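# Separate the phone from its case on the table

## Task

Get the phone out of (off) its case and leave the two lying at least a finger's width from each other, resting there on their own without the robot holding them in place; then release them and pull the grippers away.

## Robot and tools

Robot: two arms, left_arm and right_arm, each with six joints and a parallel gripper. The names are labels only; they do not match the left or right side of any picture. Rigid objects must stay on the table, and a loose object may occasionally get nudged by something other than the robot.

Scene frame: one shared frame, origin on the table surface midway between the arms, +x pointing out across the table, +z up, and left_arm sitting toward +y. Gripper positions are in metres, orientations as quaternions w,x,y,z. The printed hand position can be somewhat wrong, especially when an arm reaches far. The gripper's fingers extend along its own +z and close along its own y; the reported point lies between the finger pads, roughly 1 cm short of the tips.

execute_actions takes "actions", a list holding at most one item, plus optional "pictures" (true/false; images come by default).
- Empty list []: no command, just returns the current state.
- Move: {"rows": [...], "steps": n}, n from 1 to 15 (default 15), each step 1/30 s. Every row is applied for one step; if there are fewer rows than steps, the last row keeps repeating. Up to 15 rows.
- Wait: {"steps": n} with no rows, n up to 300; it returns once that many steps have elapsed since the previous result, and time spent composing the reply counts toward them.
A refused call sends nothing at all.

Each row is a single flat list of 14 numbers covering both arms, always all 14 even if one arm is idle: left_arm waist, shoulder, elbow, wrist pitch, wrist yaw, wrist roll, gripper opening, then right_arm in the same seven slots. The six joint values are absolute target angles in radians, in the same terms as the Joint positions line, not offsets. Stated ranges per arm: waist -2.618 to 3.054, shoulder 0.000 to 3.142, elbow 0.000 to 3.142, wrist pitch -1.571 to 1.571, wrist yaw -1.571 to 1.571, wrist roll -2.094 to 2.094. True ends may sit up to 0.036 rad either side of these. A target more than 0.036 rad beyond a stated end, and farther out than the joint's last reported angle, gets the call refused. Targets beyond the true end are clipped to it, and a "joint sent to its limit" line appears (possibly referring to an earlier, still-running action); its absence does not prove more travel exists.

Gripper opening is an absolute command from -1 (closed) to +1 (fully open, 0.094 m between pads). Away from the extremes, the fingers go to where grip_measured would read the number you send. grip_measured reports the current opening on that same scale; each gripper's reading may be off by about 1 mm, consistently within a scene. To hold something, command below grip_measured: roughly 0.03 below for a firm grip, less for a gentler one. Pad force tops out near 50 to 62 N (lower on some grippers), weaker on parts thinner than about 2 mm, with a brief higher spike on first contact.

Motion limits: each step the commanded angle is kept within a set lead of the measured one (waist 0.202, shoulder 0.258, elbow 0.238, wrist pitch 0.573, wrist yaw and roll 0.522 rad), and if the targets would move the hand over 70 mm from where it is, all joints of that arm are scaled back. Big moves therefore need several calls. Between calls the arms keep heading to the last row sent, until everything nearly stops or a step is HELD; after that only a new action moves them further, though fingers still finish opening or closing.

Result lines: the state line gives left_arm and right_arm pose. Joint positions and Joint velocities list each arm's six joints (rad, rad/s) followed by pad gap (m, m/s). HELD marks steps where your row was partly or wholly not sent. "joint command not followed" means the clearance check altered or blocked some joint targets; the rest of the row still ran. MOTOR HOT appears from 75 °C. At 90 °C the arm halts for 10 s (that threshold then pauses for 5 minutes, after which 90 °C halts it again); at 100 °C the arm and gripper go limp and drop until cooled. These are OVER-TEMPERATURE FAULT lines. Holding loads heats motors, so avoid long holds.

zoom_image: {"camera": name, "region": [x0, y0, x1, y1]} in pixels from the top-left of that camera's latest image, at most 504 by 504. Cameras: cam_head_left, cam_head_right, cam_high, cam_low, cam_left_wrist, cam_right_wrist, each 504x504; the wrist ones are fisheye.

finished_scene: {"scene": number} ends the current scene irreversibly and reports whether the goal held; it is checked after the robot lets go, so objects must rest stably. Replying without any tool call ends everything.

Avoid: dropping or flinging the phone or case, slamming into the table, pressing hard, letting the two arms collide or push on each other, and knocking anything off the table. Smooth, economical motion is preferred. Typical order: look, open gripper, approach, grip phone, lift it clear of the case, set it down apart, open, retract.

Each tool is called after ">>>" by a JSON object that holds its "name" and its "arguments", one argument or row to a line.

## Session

>>> {"name": "execute_actions", "arguments": {
  "actions": []
}}

Scene clock: 0.00 s of 4200.00 s.
left_arm: end_effector_position=(+0.2302, +0.2096, +0.2462) grip_measured=+1.000 end_effector_quat_wxyz=(+0.462, +0.259, +0.746, -0.403) | right_arm: end_effector_position=(+0.0388, -0.0297, +0.1601) grip_measured=+1.000 end_effector_quat_wxyz=(+0.381, -0.497, +0.682, +0.377)
Joint positions: left_arm=[ 0.415  1.424  1.106 -1.333  1.32   1.271  0.094] | right_arm=[ 1.107  0.181  0.355 -0.642 -0.342 -0.018  0.094]
Joint velocities: left_arm=[-0.002 -0.007  0.007 -0.022 -0.022 -0.022  0.   ] | right_arm=[ 0.007  0.002 -0.007 -0.007 -0.022 -0.066  0.   ]

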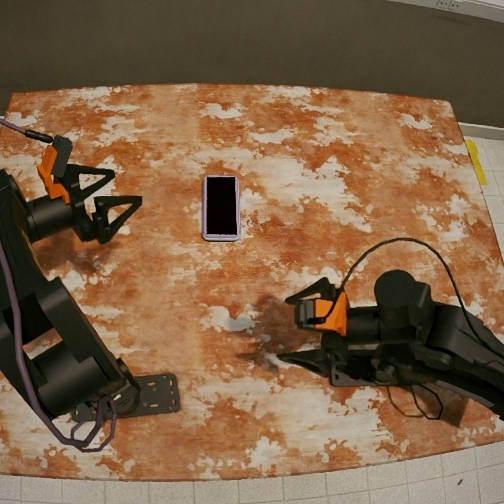

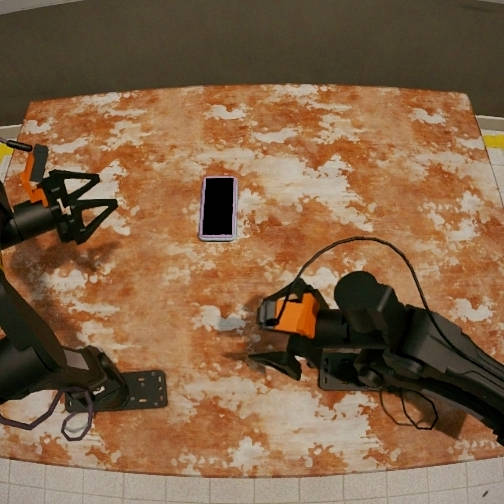

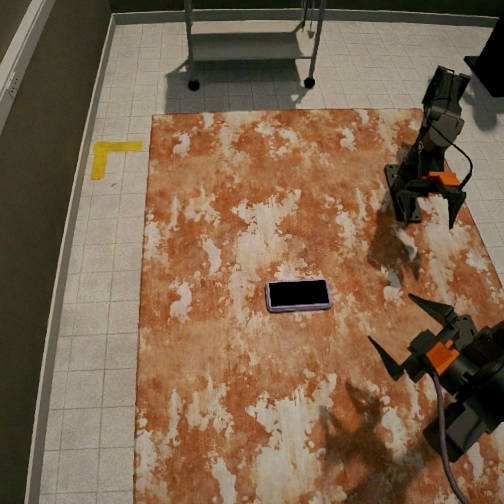

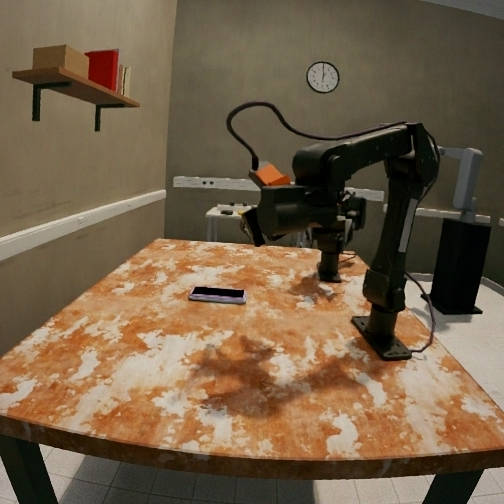

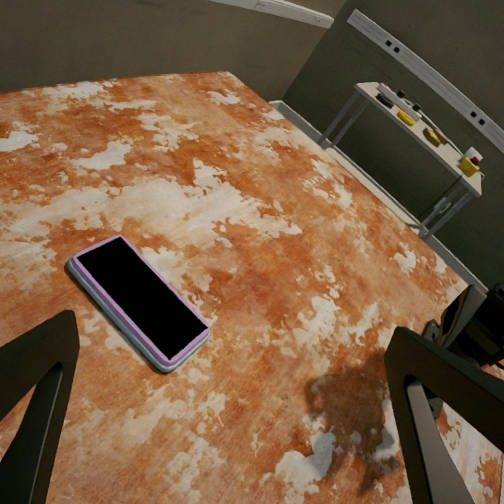

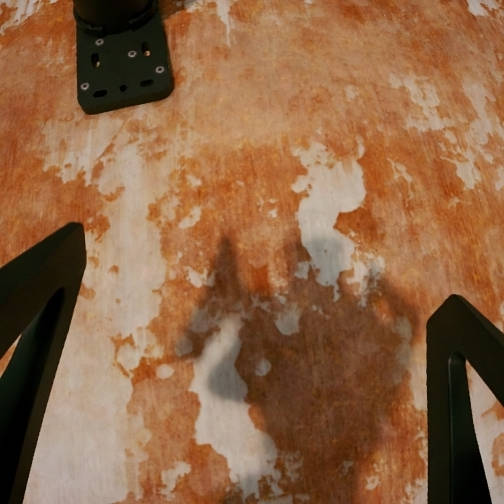

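>>> {"name": "execute_actions", "arguments": {
  "actions": [
    {"rows": [[0.415,1.424,1.106,-1.333,1.32,1.271,1.0,1.08,0.32,0.47,-0.69,-0.32,0.03,1.0],[0.415,1.424,1.106,-1.333,1.32,1.271,1.0,1.06,0.46,0.59,-0.74,-0.30,0.07,1.0],[0.415,1.424,1.106,-1.333,1.32,1.271,1.0,1.03,0.60,0.71,-0.79,-0.27,0.12,1.0],[0.415,1.424,1.106,-1.333,1.32,1.271,1.0,1.01,0.74,0.83,-0.84,-0.25,0.16,1.0],[0.415,1.424,1.106,-1.333,1.32,1.271,1.0,0.98,0.88,0.95,-0.89,-0.22,0.21,1.0],[0.415,1.424,1.106,-1.333,1.32,1.271,1.0,0.96,1.02,1.07,-0.94,-0.20,0.26,1.0],[0.415,1.424,1.106,-1.333,1.32,1.271,1.0,0.93,1.16,1.19,-0.99,-0.17,0.30,1.0],[0.415,1.424,1.106,-1.333,1.32,1.271,1.0,0.91,1.30,1.31,-1.04,-0.15,0.35,1.0],[0.415,1.424,1.106,-1.333,1.32,1.271,1.0,0.88,1.44,1.43,-1.09,-0.12,0.40,1.0],[0.415,1.424,1.106,-1.333,1.32,1.271,1.0,0.86,1.58,1.55,-1.14,-0.10,0.44,1.0],[0.415,1.424,1.106,-1.333,1.32,1.271,1.0,0.83,1.72,1.67,-1.19,-0.07,0.49,1.0],[0.415,1.424,1.106,-1.333,1.32,1.271,1.0,0.81,1.86,1.79,-1.24,-0.05,0.54,1.0],[0.415,1.424,1.106,-1.333,1.32,1.271,1.0,0.78,2.00,1.91,-1.29,-0.02,0.58,1.0],[0.415,1.424,1.106,-1.333,1.32,1.271,1.0,0.76,2.14,2.03,-1.34,0.0,0.63,1.0],[0.415,1.424,1.106,-1.333,1.32,1.271,1.0,0.747,2.28,2.12,-1.385,0.0,0.68,1.0]], "steps": 15}
  ],
  "pictures": false
}}

>>> {"name": "execute_actions", "arguments": {
  "actions": [
    {"steps": 60}
  ]
}}

Scene clock: 71.30 s of 4200.00 s.
left_arm: end_effector_position=(+0.2297, +0.2101, +0.2440) grip_measured=+1.000 end_effector_quat_wxyz=(+0.458, +0.261, +0.750, -0.400) | right_arm: end_effector_position=(+0.2292, -0.0039, +0.2127) grip_measured=+1.000 end_effector_quat_wxyz=(+0.138, -0.120, +0.972, +0.146)
Joint positions: left_arm=[ 0.415  1.424  1.106 -1.333  1.307  1.271  0.094] | right_arm=[ 0.788  1.477  1.477 -1.176 -0.088  0.484  0.094]
Joint velocities: left_arm=[-0.007  0.007  0.017  0.007  0.022 -0.007  0.   ] | right_arm=[-0.603  2.659  2.493 -1.282  0.608  1.311  0.   ]
Steps of this call (steps 1 to 90: nothing new was sent; then 67.80 s passed at rest; steps 91 to 105: all 15 steps of this action). Readings (joint positions):
91: left_arm=[0.415 1.424 1.106 -1.333 1.318 1.271] | right_arm=[1.104 0.200 0.368 -0.656 -0.341 -0.012]
92: left_arm=[0.415 1.424 1.106 -1.333 1.316 1.271] | right_arm=[1.094 0.264 0.410 -0.690 -0.336 0.001]
94: left_arm=[0.415 1.424 1.106 -1.333 1.312 1.271] | right_arm=[1.056 0.453 0.549 -0.755 -0.314 0.046]
98: left_arm=[0.415 1.424 1.106 -1.333 1.309 1.271] | right_arm=[0.956 0.829 0.878 -0.880 -0.243 0.183]
105: the state above

Scene clock: 73.30 s of 4200.00 s.
left_arm: end_effector_position=(+0.2297, +0.2101, +0.2439) grip_measured=+1.000 end_effector_quat_wxyz=(+0.458, +0.261, +0.750, -0.400) | right_arm: end_effector_position=(+0.3319, +0.0421, +0.0776) grip_measured=+1.000 end_effector_quat_wxyz=(-0.008, +0.002, +1.000, +0.001)
Joint positions: left_arm=[ 0.415  1.424  1.106 -1.333  1.306  1.271  0.094] | right_arm=[ 0.747  2.292  2.089 -1.378 -0.011  0.673  0.094]
Joint velocities: left_arm=[-0.002 -0.012 -0.012 -0.022 -0.022 -0.051  0.   ] | right_arm=[ 0.007  0.002 -0.002  0.022  0.007  0.007  0.   ]
Steps of this call (steps 1 to 45: the robot went on to your last target; steps 46 to 60: nothing new was sent). Readings (joint positions):
1: left_arm=[0.415 1.424 1.106 -1.333 1.307 1.271] | right_arm=[0.770 1.570 1.562 -1.216 -0.070 0.523]
2: left_arm=[0.415 1.424 1.106 -1.333 1.307 1.271] | right_arm=[0.758 1.662 1.647 -1.248 -0.055 0.554]
4: left_arm=[0.415 1.424 1.106 -1.333 1.306 1.271] | right_arm=[0.747 1.847 1.817 -1.294 -0.034 0.598]
8: left_arm=[0.415 1.424 1.106 -1.333 1.306 1.271] | right_arm=[0.747 2.186 2.080 -1.306 -0.019 0.642]
60: the state above
All arms were judged still, so your last target was given up. Only a new action makes them travel on or press farther. Fingers that are still opening or closing keep moving.

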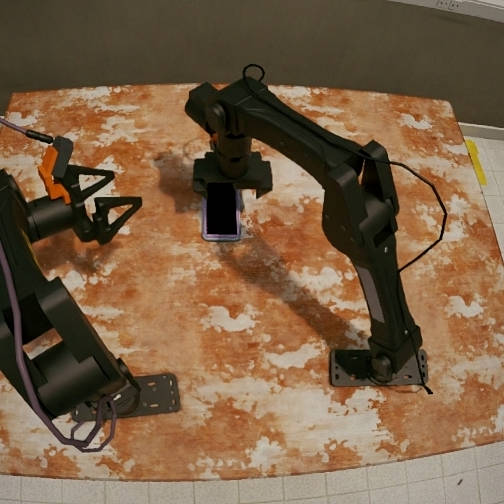

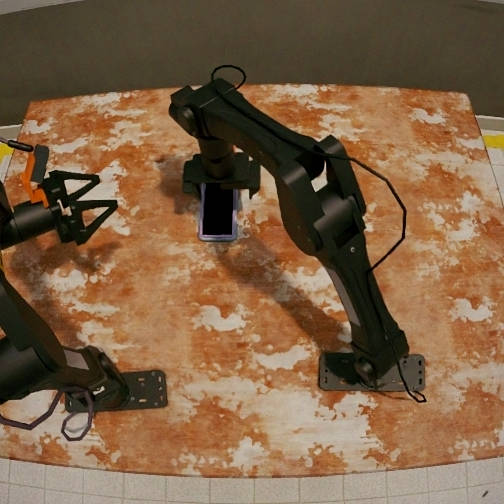

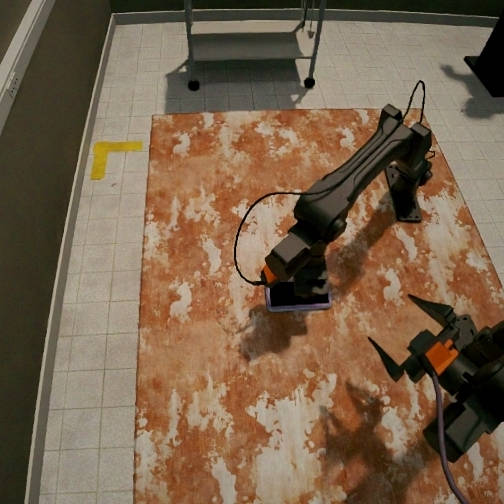

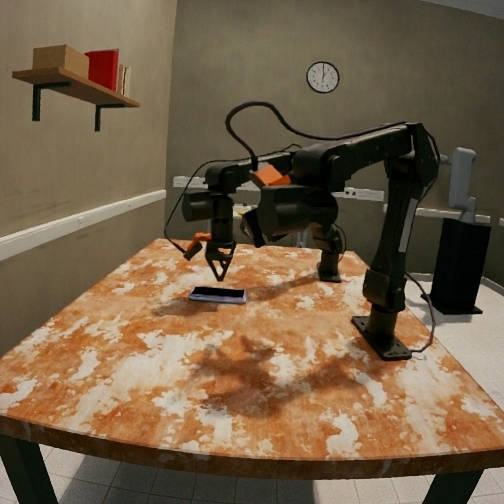

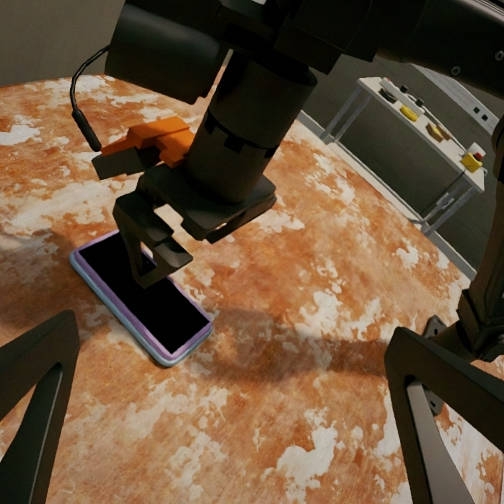

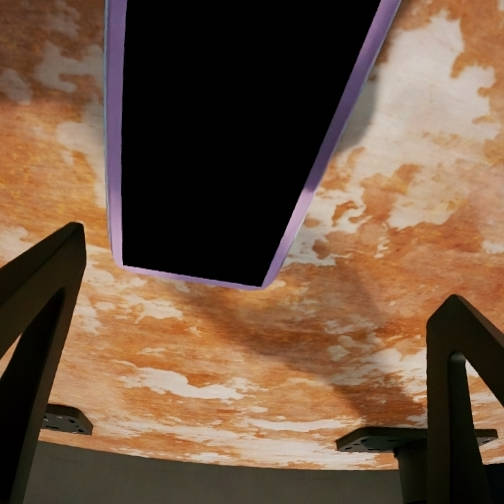

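>>> {"name": "execute_actions", "arguments": {
  "actions": [
    {"rows": [[0.415,1.424,1.106,-1.333,1.32,1.271,1.0,0.76,2.30,2.08,-1.35,0.01,0.69,1.0],[0.415,1.424,1.106,-1.333,1.32,1.271,1.0,0.77,2.31,2.07,-1.33,0.01,0.70,1.0],[0.415,1.424,1.106,-1.333,1.32,1.271,1.0,0.78,2.32,2.06,-1.31,0.01,0.71,1.0],[0.415,1.424,1.106,-1.333,1.32,1.271,1.0,0.787,2.33,2.05,-1.29,0.01,0.715,1.0],[0.415,1.424,1.106,-1.333,1.32,1.271,1.0,0.787,2.34,2.042,-1.265,0.01,0.715,1.0]], "steps": 15}
  ],
  "pictures": false
}}

>>> {"name": "execute_actions", "arguments": {
  "actions": [
    {"steps": 25}
  ]
}}

Scene clock: 110.73 s of 4200.00 s.
left_arm: end_effector_position=(+0.2297, +0.2101, +0.2439) grip_measured=+1.000 end_effector_quat_wxyz=(+0.458, +0.261, +0.750, -0.400) | right_arm: end_effector_position=(+0.3300, +0.0616, +0.0420) grip_measured=+1.000 end_effector_quat_wxyz=(-0.005, -0.002, +1.000, -0.004)
Joint positions: left_arm=[ 0.415  1.424  1.106 -1.333  1.306  1.271  0.094] | right_arm=[ 0.787  2.354  2.053 -1.283 -0.     0.706  0.094]
Joint velocities: left_arm=[-0.012 -0.007 -0.007 -0.037 -0.022  0.007  0.   ] | right_arm=[ 0.017 -0.002 -0.002  0.022 -0.051  0.022  0.   ]
Steps of this call (steps 1 to 90: nothing new was sent; then 33.93 s passed at rest; steps 91 to 105: all 15 steps of this action). Readings (joint positions):
91: left_arm=[0.415 1.424 1.106 -1.333 1.306 1.271] | right_arm=[0.747 2.292 2.089 -1.377 -0.009 0.675]
92: left_arm=[0.415 1.424 1.106 -1.333 1.306 1.271] | right_arm=[0.748 2.294 2.089 -1.372 -0.007 0.678]
94: left_arm=[0.415 1.424 1.106 -1.333 1.306 1.271] | right_arm=[0.756 2.300 2.086 -1.352 -0.002 0.688]
98: left_arm=[0.415 1.424 1.106 -1.333 1.306 1.271] | right_arm=[0.780 2.329 2.066 -1.304 -0.000 0.700]
105: the state above

Scene clock: 111.57 s of 4200.00 s.
left_arm: end_effector_position=(+0.2297, +0.2101, +0.2439) grip_measured=+1.000 end_effector_quat_wxyz=(+0.458, +0.261, +0.750, -0.400) | right_arm: end_effector_position=(+0.3313, +0.0627, +0.0420) grip_measured=+1.000 end_effector_quat_wxyz=(-0.002, -0.001, +1.000, -0.002)
Joint positions: left_arm=[ 0.415  1.424  1.106 -1.333  1.306  1.271  0.094] | right_arm=[ 0.787  2.354  2.053 -1.276  0.     0.708  0.094]
Joint velocities: left_arm=[ 0.007 -0.022 -0.012 -0.022 -0.037 -0.007  0.   ] | right_arm=[-0.017  0.002  0.007 -0.022 -0.007  0.051  0.   ]
Steps of this call (steps 1 to 15: the robot went on to your last target; steps 16 to 25: nothing new was sent). Readings (joint positions):
1: left_arm=[0.415 1.424 1.106 -1.333 1.306 1.271] | right_arm=[0.787 2.354 2.053 -1.281 -0.000 0.707]
2: left_arm=[0.415 1.424 1.106 -1.333 1.306 1.271] | right_arm=[0.787 2.354 2.053 -1.280 -0.000 0.707]
4: left_arm=[0.415 1.424 1.106 -1.333 1.306 1.271] | right_arm=[0.787 2.354 2.053 -1.279 0.000 0.708]
8: left_arm=[0.415 1.424 1.106 -1.333 1.306 1.271] | right_arm=[0.787 2.354 2.053 -1.277 0.000 0.708]
25: the state above
All arms were judged still, so your last target was given up. Only a new action makes them travel on or press farther. Fingers that are still opening or closing keep moving.

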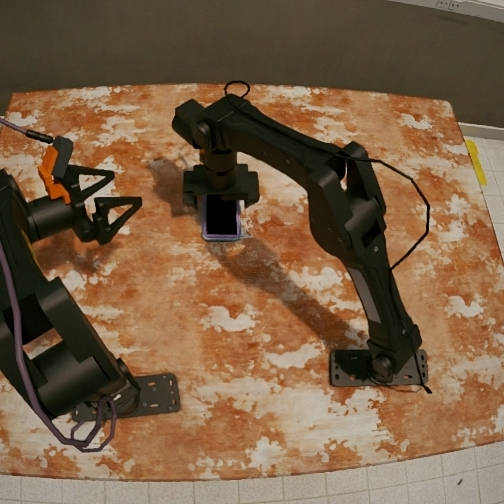

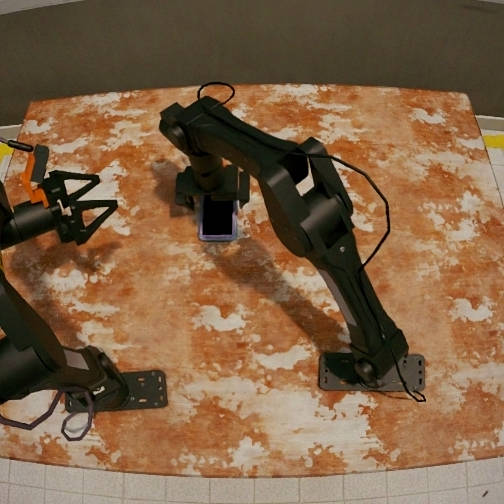

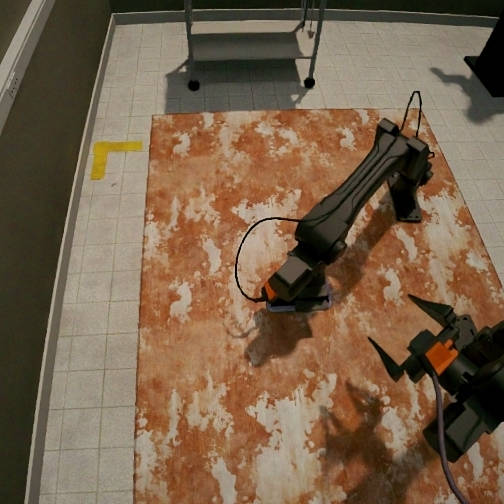

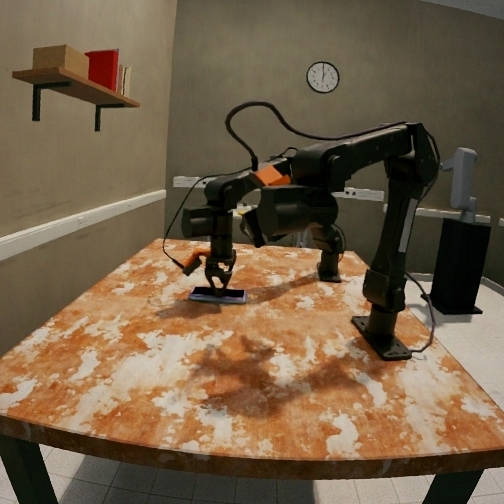

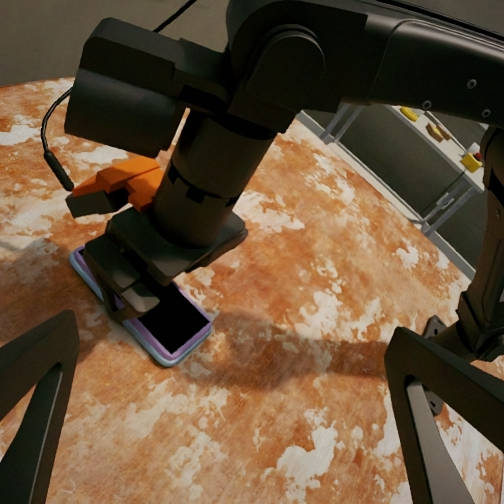

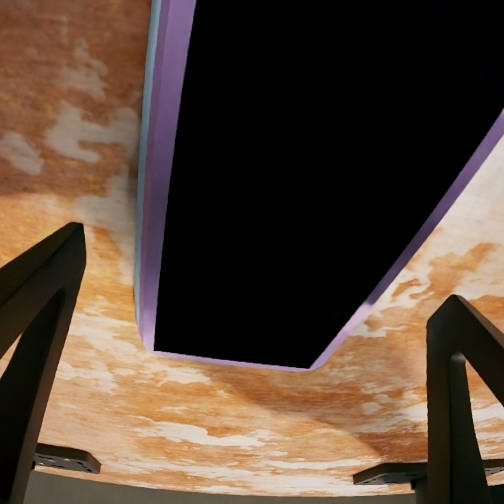

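>>> {"name": "zoom_image", "arguments": {
  "camera": "cam_low",
  "region": [170, 240, 270, 320]
}}

Region (170, 240, 270, 320) of cam_low's 504x504 image, scaled by 5.040, with more detail than that image has; it fills the top 403 rows of this view, and the rest is white.

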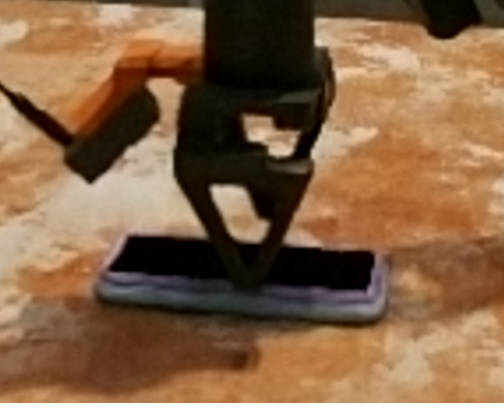

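>>> {"name": "execute_actions", "arguments": {
  "actions": [
    {"rows": [[0.415,1.424,1.106,-1.333,1.32,1.271,1.0,0.787,2.34,2.03,-1.255,0.01,0.75,1.0],[0.415,1.424,1.106,-1.333,1.32,1.271,1.0,0.787,2.34,2.019,-1.243,0.01,0.78,1.0]], "steps": 15}
  ],
  "pictures": false
}}

>>> {"name": "execute_actions", "arguments": {
  "actions": [
    {"rows": [[0.415,1.424,1.106,-1.333,1.32,1.271,1.0,0.787,2.34,2.019,-1.243,0.01,0.78,0.8],[0.415,1.424,1.106,-1.333,1.32,1.271,1.0,0.787,2.34,2.019,-1.243,0.01,0.78,0.65],[0.415,1.424,1.106,-1.333,1.32,1.271,1.0,0.787,2.34,2.019,-1.243,0.01,0.78,0.55],[0.415,1.424,1.106,-1.333,1.32,1.271,1.0,0.787,2.34,2.019,-1.243,0.01,0.78,0.5],[0.415,1.424,1.106,-1.333,1.32,1.271,1.0,0.787,2.34,2.019,-1.243,0.01,0.78,0.45],[0.415,1.424,1.106,-1.333,1.32,1.271,1.0,0.787,2.34,2.019,-1.243,0.01,0.78,0.40],[0.415,1.424,1.106,-1.333,1.32,1.271,1.0,0.787,2.34,2.019,-1.243,0.01,0.78,0.36]], "steps": 15}
  ]
}}

Scene clock: 142.97 s of 4200.00 s.
left_arm: end_effector_position=(+0.2297, +0.2101, +0.2439) grip_measured=+1.000 end_effector_quat_wxyz=(+0.458, +0.261, +0.750, -0.400) | right_arm: end_effector_position=(+0.3318, +0.0631, +0.0376) grip_measured=+1.000 end_effector_quat_wxyz=(-0.001, +0.030, +1.000, -0.001)
Joint positions: left_arm=[ 0.415  1.424  1.106 -1.333  1.306  1.271  0.094] | right_arm=[ 0.787  2.354  2.036 -1.255  0.     0.771  0.094]
Joint velocities: left_arm=[ 0.007  0.007 -0.002 -0.051  0.022 -0.051  0.   ] | right_arm=[-0.012  0.002 -0.017 -0.037 -0.007  0.066  0.   ]
Steps of this call (steps 1 to 90: nothing new was sent; then 27.90 s passed at rest; steps 91 to 105: all 15 steps of this action). Readings (joint positions):
91: left_arm=[0.415 1.424 1.106 -1.333 1.306 1.271] | right_arm=[0.787 2.354 2.053 -1.275 0.000 0.714]
92: left_arm=[0.415 1.424 1.106 -1.333 1.306 1.271] | right_arm=[0.787 2.354 2.050 -1.271 0.000 0.724]
94: left_arm=[0.415 1.424 1.106 -1.333 1.306 1.271] | right_arm=[0.787 2.354 2.043 -1.263 0.000 0.742]
98: left_arm=[0.415 1.424 1.106 -1.333 1.306 1.271] | right_arm=[0.787 2.354 2.036 -1.260 0.000 0.761]
105: the state above

Scene clock: 143.47 s of 4200.00 s.
left_arm: end_effector_position=(+0.2297, +0.2101, +0.2439) grip_measured=+1.000 end_effector_quat_wxyz=(+0.458, +0.261, +0.750, -0.400) | right_arm: end_effector_position=(+0.3321, +0.0633, +0.0376) grip_measured=+0.362 end_effector_quat_wxyz=(-0.000, +0.031, +1.000, -0.000)
Joint positions: left_arm=[ 0.415  1.424  1.106 -1.333  1.306  1.271  0.094] | right_arm=[ 0.787  2.354  2.036 -1.253  0.     0.773  0.064]
Joint velocities: left_arm=[-0.007 -0.002  0.002 -0.081 -0.051 -0.066  0.   ] | right_arm=[-0.007  0.007  0.017 -0.051 -0.081 -0.037  0.   ]
Steps of this call (steps 1 to 15: all 15 steps of this action). Readings (joint positions):
1: left_arm=[0.415 1.424 1.106 -1.333 1.306 1.271] | right_arm=[0.787 2.354 2.036 -1.255 0.000 0.771]
2: left_arm=[0.415 1.424 1.106 -1.333 1.306 1.271] | right_arm=[0.787 2.354 2.036 -1.255 0.000 0.771]
4: left_arm=[0.415 1.424 1.106 -1.333 1.306 1.271] | right_arm=[0.787 2.354 2.036 -1.254 0.000 0.772]
8: left_arm=[0.415 1.424 1.106 -1.333 1.306 1.271] | right_arm=[0.787 2.354 2.036 -1.254 0.000 0.772]
15: the state above

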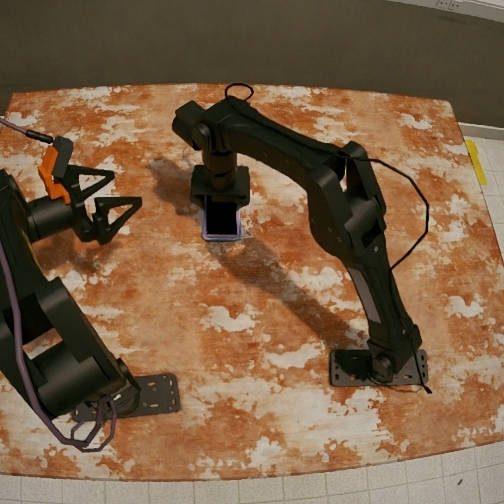

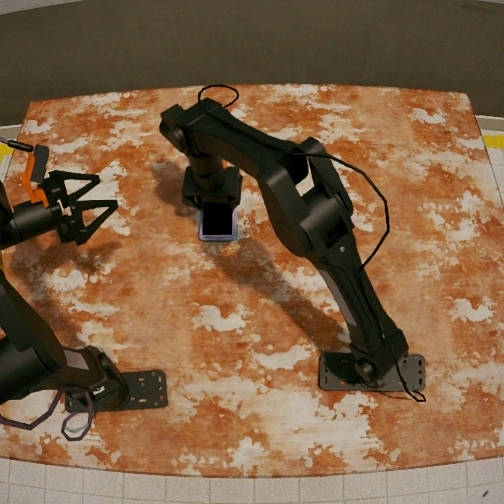

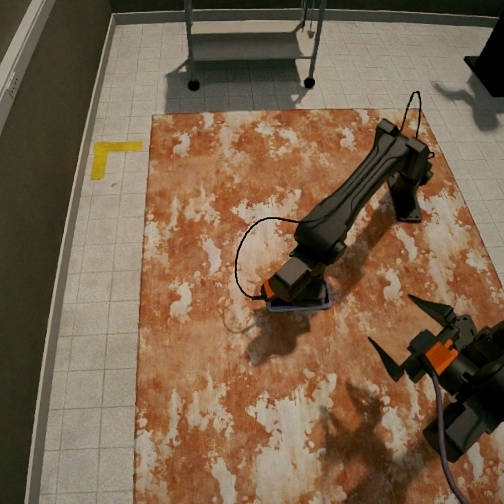

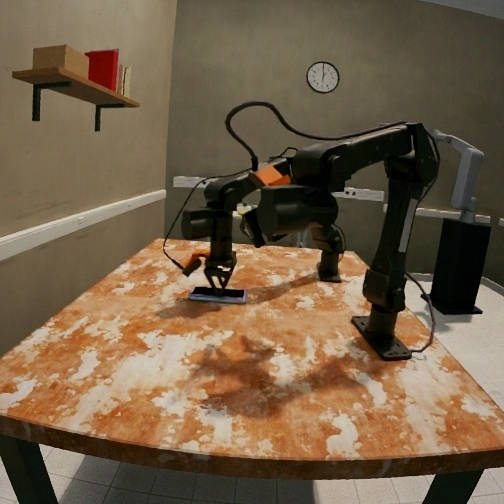

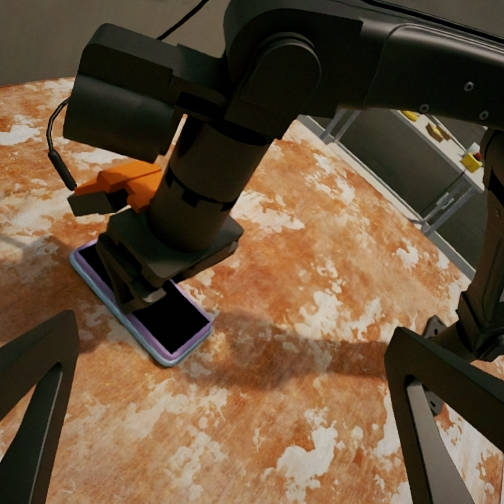

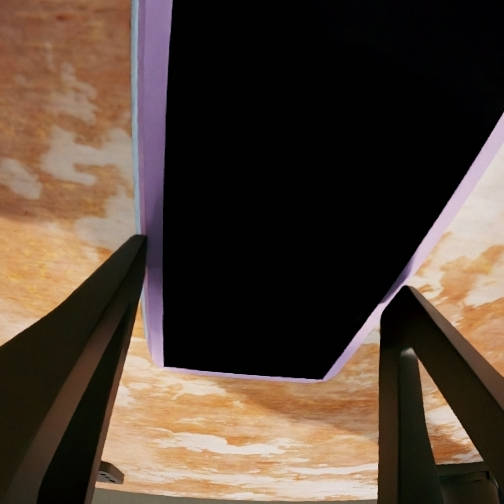

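>>> {"name": "execute_actions", "arguments": {
  "actions": [
    {"rows": [[0.415,1.424,1.106,-1.333,1.32,1.271,1.0,0.787,2.34,2.019,-1.243,0.01,0.78,0.8],[0.415,1.424,1.106,-1.333,1.32,1.271,1.0,0.787,2.34,2.019,-1.243,0.01,0.78,0.8],[0.415,1.424,1.106,-1.333,1.32,1.271,1.0,0.787,2.34,2.019,-1.243,0.01,0.78,0.8],[0.415,1.424,1.106,-1.333,1.32,1.271,1.0,0.787,2.34,2.019,-1.243,0.01,0.78,0.8],[0.415,1.424,1.106,-1.333,1.32,1.271,1.0,0.787,2.34,2.019,-1.243,0.01,0.78,0.8],[0.415,1.424,1.106,-1.333,1.32,1.271,1.0,0.787,2.34,2.005,-1.23,0.01,0.78,0.8],[0.415,1.424,1.106,-1.333,1.32,1.271,1.0,0.787,2.34,1.998,-1.22,0.01,0.78,0.8]], "steps": 15}
  ],
  "pictures": false
}}

>>> {"name": "execute_actions", "arguments": {
  "actions": [
    {"steps": 15}
  ],
  "pictures": false
}}

Scene clock: 163.83 s of 4200.00 s.
left_arm: end_effector_position=(+0.2297, +0.2101, +0.2439) grip_measured=+1.000 end_effector_quat_wxyz=(+0.458, +0.261, +0.750, -0.400) | right_arm: end_effector_position=(+0.3312, +0.0626, +0.0322) grip_measured=+0.799 end_effector_quat_wxyz=(-0.001, +0.031, +1.000, -0.001)
Joint positions: left_arm=[ 0.415  1.424  1.106 -1.333  1.306  1.271  0.094] | right_arm=[ 0.787  2.354  2.014 -1.234  0.     0.773  0.084]
Joint velocities: left_arm=[-0.007 -0.012 -0.002 -0.051 -0.051 -0.007  0.   ] | right_arm=[-0.002 -0.002  0.012 -0.007  0.007  0.022 -0.001]
Steps of this call (steps 1 to 15: the robot went on to your last target; steps 16 to 100: nothing new was sent; then 16.53 s passed at rest; steps 101 to 115: all 15 steps of this action). Readings (joint positions):
101: left_arm=[0.415 1.424 1.106 -1.333 1.306 1.271] | right_arm=[0.787 2.354 2.036 -1.253 0.000 0.773]
102: left_arm=[0.415 1.424 1.106 -1.333 1.306 1.271] | right_arm=[0.787 2.354 2.036 -1.253 0.000 0.773]
104: left_arm=[0.415 1.424 1.106 -1.333 1.306 1.271] | right_arm=[0.787 2.354 2.036 -1.253 0.000 0.773]
108: left_arm=[0.415 1.424 1.106 -1.333 1.306 1.271] | right_arm=[0.787 2.354 2.026 -1.243 0.000 0.773]
115: the state above

Scene clock: 164.33 s of 4200.00 s.
left_arm: end_effector_position=(+0.2297, +0.2101, +0.2439) grip_measured=+1.000 end_effector_quat_wxyz=(+0.458, +0.261, +0.750, -0.400) | right_arm: end_effector_position=(+0.3319, +0.0631, +0.0322) grip_measured=+0.799 end_effector_quat_wxyz=(+0.000, +0.031, +1.000, -0.000)
Joint positions: left_arm=[ 0.415  1.424  1.106 -1.333  1.306  1.271  0.094] | right_arm=[ 0.787  2.354  2.014 -1.231  0.     0.773  0.084]
Joint velocities: left_arm=[ 0.002  0.012 -0.017 -0.007  0.037  0.037  0.   ] | right_arm=[-0.002  0.002 -0.007 -0.007  0.022 -0.066 -0.001]
Steps of this call (steps 1 to 15: the robot went on to your last target). Readings (joint positions):
1: left_arm=[0.415 1.424 1.106 -1.333 1.306 1.271] | right_arm=[0.787 2.354 2.014 -1.234 0.000 0.773]
2: left_arm=[0.415 1.424 1.106 -1.333 1.306 1.271] | right_arm=[0.787 2.354 2.014 -1.233 0.000 0.773]
4: left_arm=[0.415 1.424 1.106 -1.333 1.306 1.271] | right_arm=[0.787 2.354 2.014 -1.232 0.000 0.773]
8: left_arm=[0.415 1.424 1.106 -1.333 1.306 1.271] | right_arm=[0.787 2.354 2.014 -1.231 0.000 0.773]
15: the state above
All arms were judged still, so your last target was given up. Only a new action makes them travel on or press farther. Fingers that are still opening or closing keep moving.

>>> {"name": "execute_actions", "arguments": {
  "actions": [
    {"rows": [[0.415,1.424,1.106,-1.333,1.32,1.271,1.0,0.787,2.34,1.998,-1.22,0.01,0.78,0.65],[0.415,1.424,1.106,-1.333,1.32,1.271,1.0,0.787,2.34,1.998,-1.22,0.01,0.78,0.55],[0.415,1.424,1.106,-1.333,1.32,1.271,1.0,0.787,2.34,1.998,-1.22,0.01,0.78,0.5],[0.415,1.424,1.106,-1.333,1.32,1.271,1.0,0.787,2.34,1.998,-1.22,0.01,0.78,0.46],[0.415,1.424,1.106,-1.333,1.32,1.271,1.0,0.787,2.34,1.998,-1.22,0.01,0.78,0.43],[0.415,1.424,1.106,-1.333,1.32,1.271,1.0,0.787,2.34,1.998,-1.22,0.01,0.78,0.40]], "steps": 15}
  ]
}}

Scene clock: 179.23 s of 4200.00 s.
left_arm: end_effector_position=(+0.2297, +0.2101, +0.2439) grip_measured=+1.000 end_effector_quat_wxyz=(+0.458, +0.261, +0.750, -0.400) | right_arm: end_effector_position=(+0.3319, +0.0628, +0.0322) grip_measured=+0.417 end_effector_quat_wxyz=(+0.000, +0.031, +1.000, -0.001)
Joint positions: left_arm=[ 0.415  1.424  1.106 -1.333  1.306  1.271  0.094] | right_arm=[ 0.787  2.354  2.014 -1.232  0.002  0.774  0.067]
Joint velocities: left_arm=[-0.007  0.017 -0.012  0.007 -0.051 -0.022  0.   ] | right_arm=[ 0.022 -0.002  0.007 -0.022  0.007  0.007 -0.   ]
Steps of this call (steps 1 to 90: nothing new was sent; then 11.40 s passed at rest; steps 91 to 105: all 15 steps of this action). Readings (joint positions):
91: left_arm=[0.415 1.424 1.106 -1.333 1.306 1.271] | right_arm=[0.787 2.354 2.014 -1.231 0.000 0.773]
92: left_arm=[0.415 1.424 1.106 -1.333 1.306 1.271] | right_arm=[0.787 2.354 2.014 -1.231 0.000 0.773]
94: left_arm=[0.415 1.424 1.106 -1.333 1.306 1.271] | right_arm=[0.787 2.354 2.014 -1.232 0.002 0.774]
98: left_arm=[0.415 1.424 1.106 -1.333 1.306 1.271] | right_arm=[0.787 2.354 2.014 -1.232 0.002 0.774]
105: the state above

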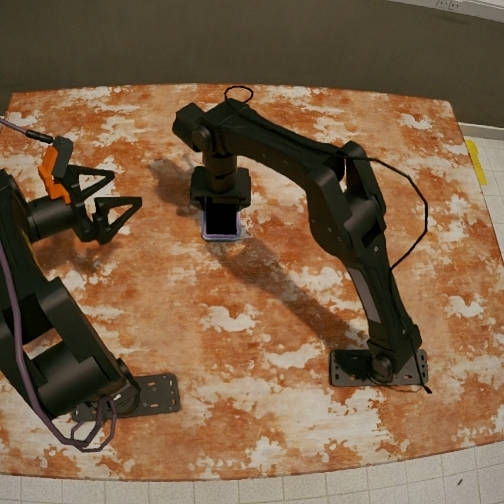

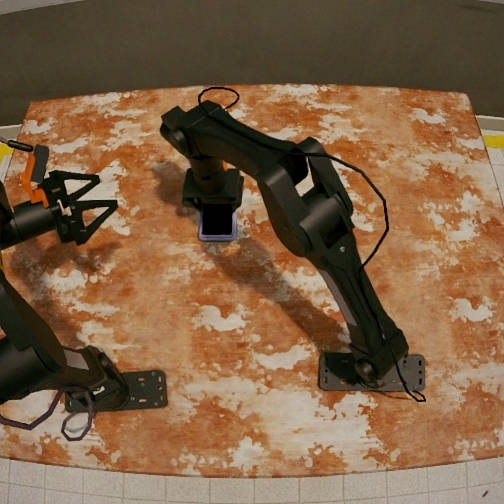

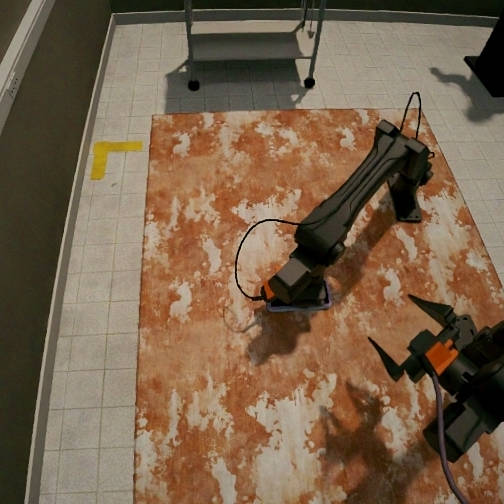

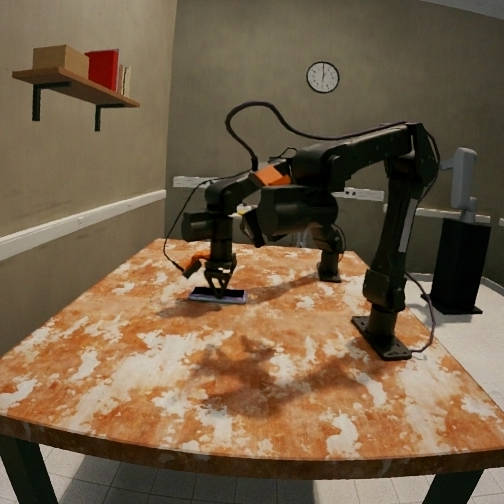

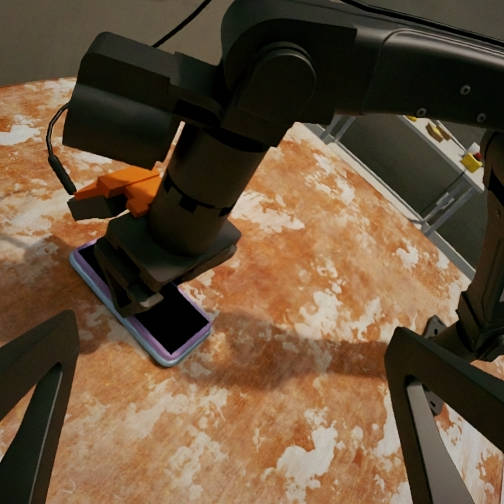

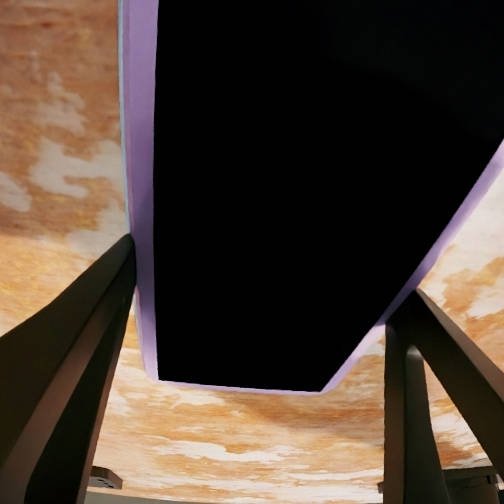

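>>> {"name": "execute_actions", "arguments": {
  "actions": [
    {"rows": [[0.415,1.424,1.106,-1.333,1.32,1.271,1.0,0.787,2.34,1.998,-1.22,0.01,0.78,0.385],[0.415,1.424,1.106,-1.333,1.32,1.271,1.0,0.787,2.34,1.998,-1.22,0.01,0.78,0.375]], "steps": 12}
  ],
  "pictures": false
}}

Scene clock: 189.67 s of 4200.00 s.
left_arm: end_effector_position=(+0.2297, +0.2101, +0.2439) grip_measured=+1.000 end_effector_quat_wxyz=(+0.458, +0.261, +0.750, -0.400) | right_arm: end_effector_position=(+0.3319, +0.0628, +0.0322) grip_measured=+0.408 end_effector_quat_wxyz=(+0.000, +0.031, +1.000, -0.001)
Joint positions: left_arm=[ 0.415  1.424  1.106 -1.333  1.306  1.271  0.094] | right_arm=[ 0.787  2.354  2.014 -1.232  0.002  0.774  0.066]
Joint velocities: left_arm=[-0.002 -0.017  0.012  0.066 -0.066  0.037  0.   ] | right_arm=[ 0.017  0.012  0.007 -0.022 -0.007  0.051  0.001]
Steps of this call (steps 1 to 15: the robot went on to your last target; steps 16 to 100: nothing new was sent; then 6.70 s passed at rest; steps 101 to 112: all 12 steps of this action). Readings (joint positions):
101: left_arm=[0.415 1.424 1.106 -1.333 1.306 1.271] | right_arm=[0.787 2.354 2.014 -1.232 0.002 0.774]
102: left_arm=[0.415 1.424 1.106 -1.333 1.306 1.271] | right_arm=[0.787 2.354 2.014 -1.232 0.002 0.774]
104: left_arm=[0.415 1.424 1.106 -1.333 1.306 1.271] | right_arm=[0.787 2.354 2.014 -1.232 0.002 0.774]
108: left_arm=[0.415 1.424 1.106 -1.333 1.306 1.271] | right_arm=[0.787 2.354 2.014 -1.232 0.002 0.774]
112: the state above

>>> {"name": "execute_actions", "arguments": {
  "actions": [
    {"rows": [[0.415,1.424,1.106,-1.333,1.32,1.271,1.0,0.787,2.34,1.998,-1.22,0.01,0.78,0.7],[0.415,1.424,1.106,-1.333,1.32,1.271,1.0,0.787,2.34,1.998,-1.22,0.01,0.78,0.7],[0.415,1.424,1.106,-1.333,1.32,1.271,1.0,0.787,2.34,1.998,-1.22,0.01,0.78,0.7],[0.415,1.424,1.106,-1.333,1.32,1.271,1.0,0.787,2.34,1.998,-1.22,0.01,0.78,0.7],[0.415,1.424,1.106,-1.333,1.32,1.271,1.0,0.787,2.34,1.998,-1.22,0.01,0.78,0.7],[0.415,1.424,1.106,-1.333,1.32,1.271,1.0,0.787,2.34,1.988,-1.213,0.01,0.78,0.7]], "steps": 15}
  ],
  "pictures": false
}}

>>> {"name": "execute_actions", "arguments": {
  "actions": [
    {"steps": 12}
  ],
  "pictures": false
}}

Scene clock: 204.27 s of 4200.00 s.
left_arm: end_effector_position=(+0.2297, +0.2101, +0.2439) grip_measured=+1.000 end_effector_quat_wxyz=(+0.458, +0.261, +0.750, -0.400) | right_arm: end_effector_position=(+0.3333, +0.0639, +0.0322) grip_measured=+0.698 end_effector_quat_wxyz=(+0.003, +0.031, +0.999, +0.001)
Joint positions: left_arm=[ 0.415  1.424  1.106 -1.333  1.306  1.271  0.094] | right_arm=[ 0.787  2.354  2.014 -1.224  0.002  0.774  0.08 ]
Joint velocities: left_arm=[ 0.007  0.007 -0.007 -0.051  0.095 -0.051  0.   ] | right_arm=[-0.007  0.002  0.007  0.022  0.022  0.007  0.001]
Steps of this call (steps 1 to 15: the robot went on to your last target; steps 16 to 100: nothing new was sent; then 10.77 s passed at rest; steps 101 to 115: all 15 steps of this action). Readings (joint positions):
101: left_arm=[0.415 1.424 1.106 -1.333 1.306 1.271] | right_arm=[0.787 2.354 2.014 -1.232 0.002 0.774]
102: left_arm=[0.415 1.424 1.106 -1.333 1.306 1.271] | right_arm=[0.787 2.354 2.014 -1.231 0.002 0.774]
104: left_arm=[0.415 1.424 1.106 -1.333 1.306 1.271] | right_arm=[0.787 2.354 2.014 -1.231 0.002 0.774]
108: left_arm=[0.415 1.424 1.106 -1.333 1.306 1.271] | right_arm=[0.787 2.354 2.014 -1.228 0.002 0.774]
115: the state above

Scene clock: 204.67 s of 4200.00 s.
left_arm: end_effector_position=(+0.2297, +0.2101, +0.2439) grip_measured=+1.000 end_effector_quat_wxyz=(+0.458, +0.261, +0.750, -0.400) | right_arm: end_effector_position=(+0.3334, +0.0640, +0.0322) grip_measured=+0.698 end_effector_quat_wxyz=(+0.003, +0.031, +0.999, +0.002)
Joint positions: left_arm=[ 0.415  1.424  1.106 -1.333  1.306  1.271  0.094] | right_arm=[ 0.787  2.354  2.014 -1.224  0.002  0.774  0.08 ]
Joint velocities: left_arm=[-0.012  0.007  0.002 -0.037  0.051  0.007  0.   ] | right_arm=[-0.027  0.002 -0.007  0.022 -0.022 -0.007  0.001]
Steps of this call (steps 1 to 12: the robot went on to your last target). Readings (joint positions):
1: left_arm=[0.415 1.424 1.106 -1.333 1.306 1.271] | right_arm=[0.787 2.354 2.014 -1.224 0.002 0.774]
2: left_arm=[0.415 1.424 1.106 -1.333 1.306 1.271] | right_arm=[0.787 2.354 2.014 -1.224 0.002 0.774]
4: left_arm=[0.415 1.424 1.106 -1.333 1.306 1.271] | right_arm=[0.787 2.354 2.014 -1.224 0.002 0.774]
8: left_arm=[0.415 1.424 1.106 -1.333 1.306 1.271] | right_arm=[0.787 2.354 2.014 -1.224 0.002 0.774]
12: the state above

>>> {"name": "execute_actions", "arguments": {
  "actions": [
    {"rows": [[0.415,1.424,1.106,-1.333,1.32,1.271,1.0,0.787,2.34,1.975,-1.213,0.01,0.78,0.7],[0.415,1.424,1.106,-1.333,1.32,1.271,1.0,0.787,2.34,1.975,-1.213,0.01,0.78,0.7],[0.415,1.424,1.106,-1.333,1.32,1.271,1.0,0.787,2.34,1.99,-1.213,0.01,0.78,0.7]], "steps": 12}
  ],
  "pictures": false
}}

Scene clock: 213.70 s of 4200.00 s.
left_arm: end_effector_position=(+0.2297, +0.2101, +0.2439) grip_measured=+1.000 end_effector_quat_wxyz=(+0.458, +0.261, +0.750, -0.400) | right_arm: end_effector_position=(+0.3315, +0.0624, +0.0290) grip_measured=+0.698 end_effector_quat_wxyz=(+0.000, +0.031, +1.000, -0.001)
Joint positions: left_arm=[ 0.415  1.424  1.106 -1.333  1.306  1.271  0.094] | right_arm=[ 0.787  2.354  2.001 -1.22   0.002  0.774  0.08 ]
Joint velocities: left_arm=[ 0.007  0.007  0.017 -0.066  0.051 -0.037  0.   ] | right_arm=[-0.017  0.007  0.002  0.022 -0.007 -0.051  0.   ]
Steps of this call (steps 1 to 15: the robot went on to your last target; steps 16 to 100: nothing new was sent; then 5.30 s passed at rest; steps 101 to 112: all 12 steps of this action). Readings (joint positions):
101: left_arm=[0.415 1.424 1.106 -1.333 1.306 1.271] | right_arm=[0.787 2.354 2.011 -1.222 0.002 0.774]
102: left_arm=[0.415 1.424 1.106 -1.333 1.306 1.271] | right_arm=[0.787 2.354 2.007 -1.221 0.002 0.774]
104: left_arm=[0.415 1.424 1.106 -1.333 1.306 1.271] | right_arm=[0.787 2.354 2.002 -1.221 0.002 0.774]
108: left_arm=[0.415 1.424 1.106 -1.333 1.306 1.271] | right_arm=[0.787 2.354 2.001 -1.220 0.002 0.774]
112: the state above

>>> {"name": "execute_actions", "arguments": {
  "actions": [
    {"rows": [[0.415,1.424,1.106,-1.333,1.32,1.271,1.0,0.787,2.34,1.99,-1.213,0.01,0.78,0.6],[0.415,1.424,1.106,-1.333,1.32,1.271,1.0,0.787,2.34,1.99,-1.213,0.01,0.78,0.52],[0.415,1.424,1.106,-1.333,1.32,1.271,1.0,0.787,2.34,1.99,-1.213,0.01,0.78,0.47],[0.415,1.424,1.106,-1.333,1.32,1.271,1.0,0.787,2.34,1.99,-1.213,0.01,0.78,0.44],[0.415,1.424,1.106,-1.333,1.32,1.271,1.0,0.787,2.34,1.99,-1.213,0.01,0.78,0.41],[0.415,1.424,1.106,-1.333,1.32,1.271,1.0,0.787,2.34,1.99,-1.213,0.01,0.78,0.39]], "steps": 15}
  ]
}}

Scene clock: 223.40 s of 4200.00 s.
left_arm: end_effector_position=(+0.2297, +0.2101, +0.2439) grip_measured=+1.000 end_effector_quat_wxyz=(+0.458, +0.261, +0.750, -0.400) | right_arm: end_effector_position=(+0.3316, +0.0637, +0.0290) grip_measured=+0.442 end_effector_quat_wxyz=(-0.000, +0.032, +0.999, +0.002)
Joint positions: left_arm=[ 0.415  1.424  1.106 -1.333  1.306  1.271  0.094] | right_arm=[ 0.787  2.354  2.001 -1.216 -0.003  0.774  0.068]
Joint velocities: left_arm=[ 0.022  0.007  0.007  0.022  0.007 -0.022  0.   ] | right_arm=[-0.017 -0.007  0.012 -0.022 -0.007  0.022 -0.   ]
Steps of this call (steps 1 to 15: the robot went on to your last target; steps 16 to 100: nothing new was sent; then 5.87 s passed at rest; steps 101 to 115: all 15 steps of this action). Readings (joint positions):
101: left_arm=[0.415 1.424 1.106 -1.333 1.306 1.271] | right_arm=[0.787 2.354 2.001 -1.220 0.002 0.774]
102: left_arm=[0.415 1.424 1.106 -1.333 1.306 1.271] | right_arm=[0.787 2.354 2.001 -1.219 0.001 0.774]
104: left_arm=[0.415 1.424 1.106 -1.333 1.306 1.271] | right_arm=[0.787 2.354 2.001 -1.217 -0.002 0.774]
108: left_arm=[0.415 1.424 1.106 -1.333 1.306 1.271] | right_arm=[0.787 2.354 2.001 -1.216 -0.003 0.774]
115: the state above

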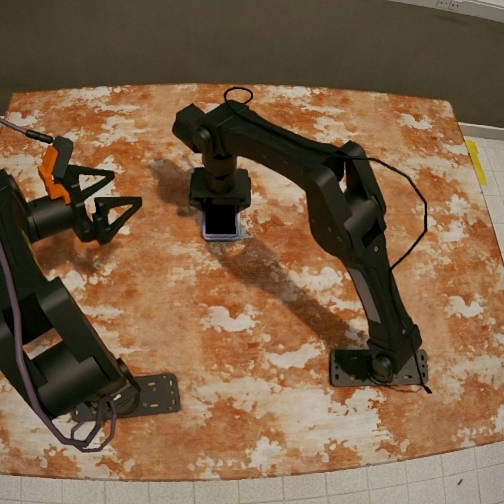

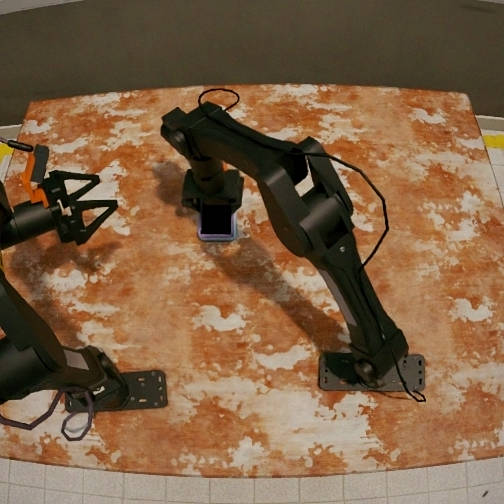

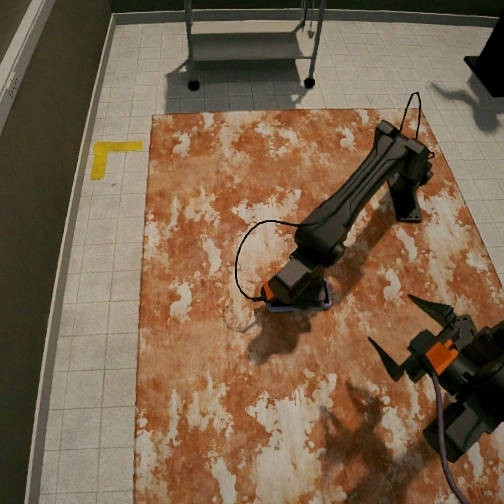

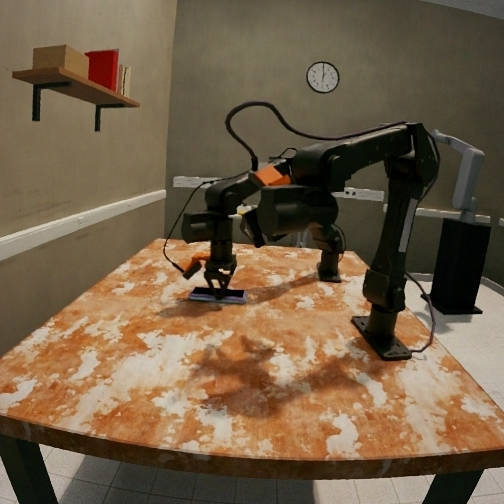

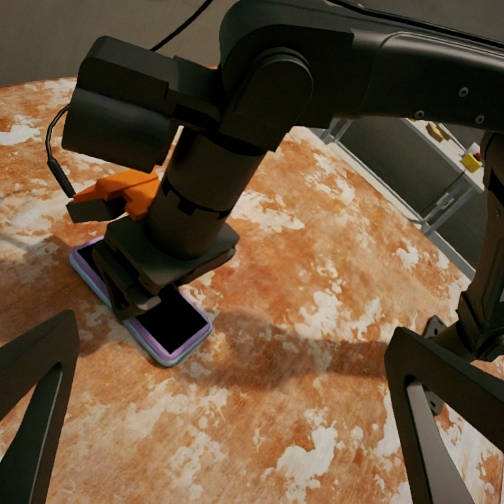

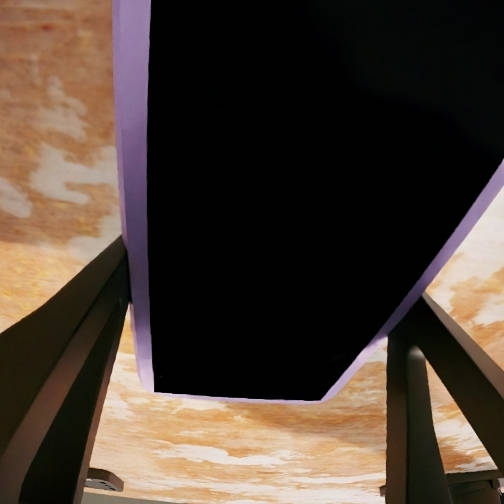

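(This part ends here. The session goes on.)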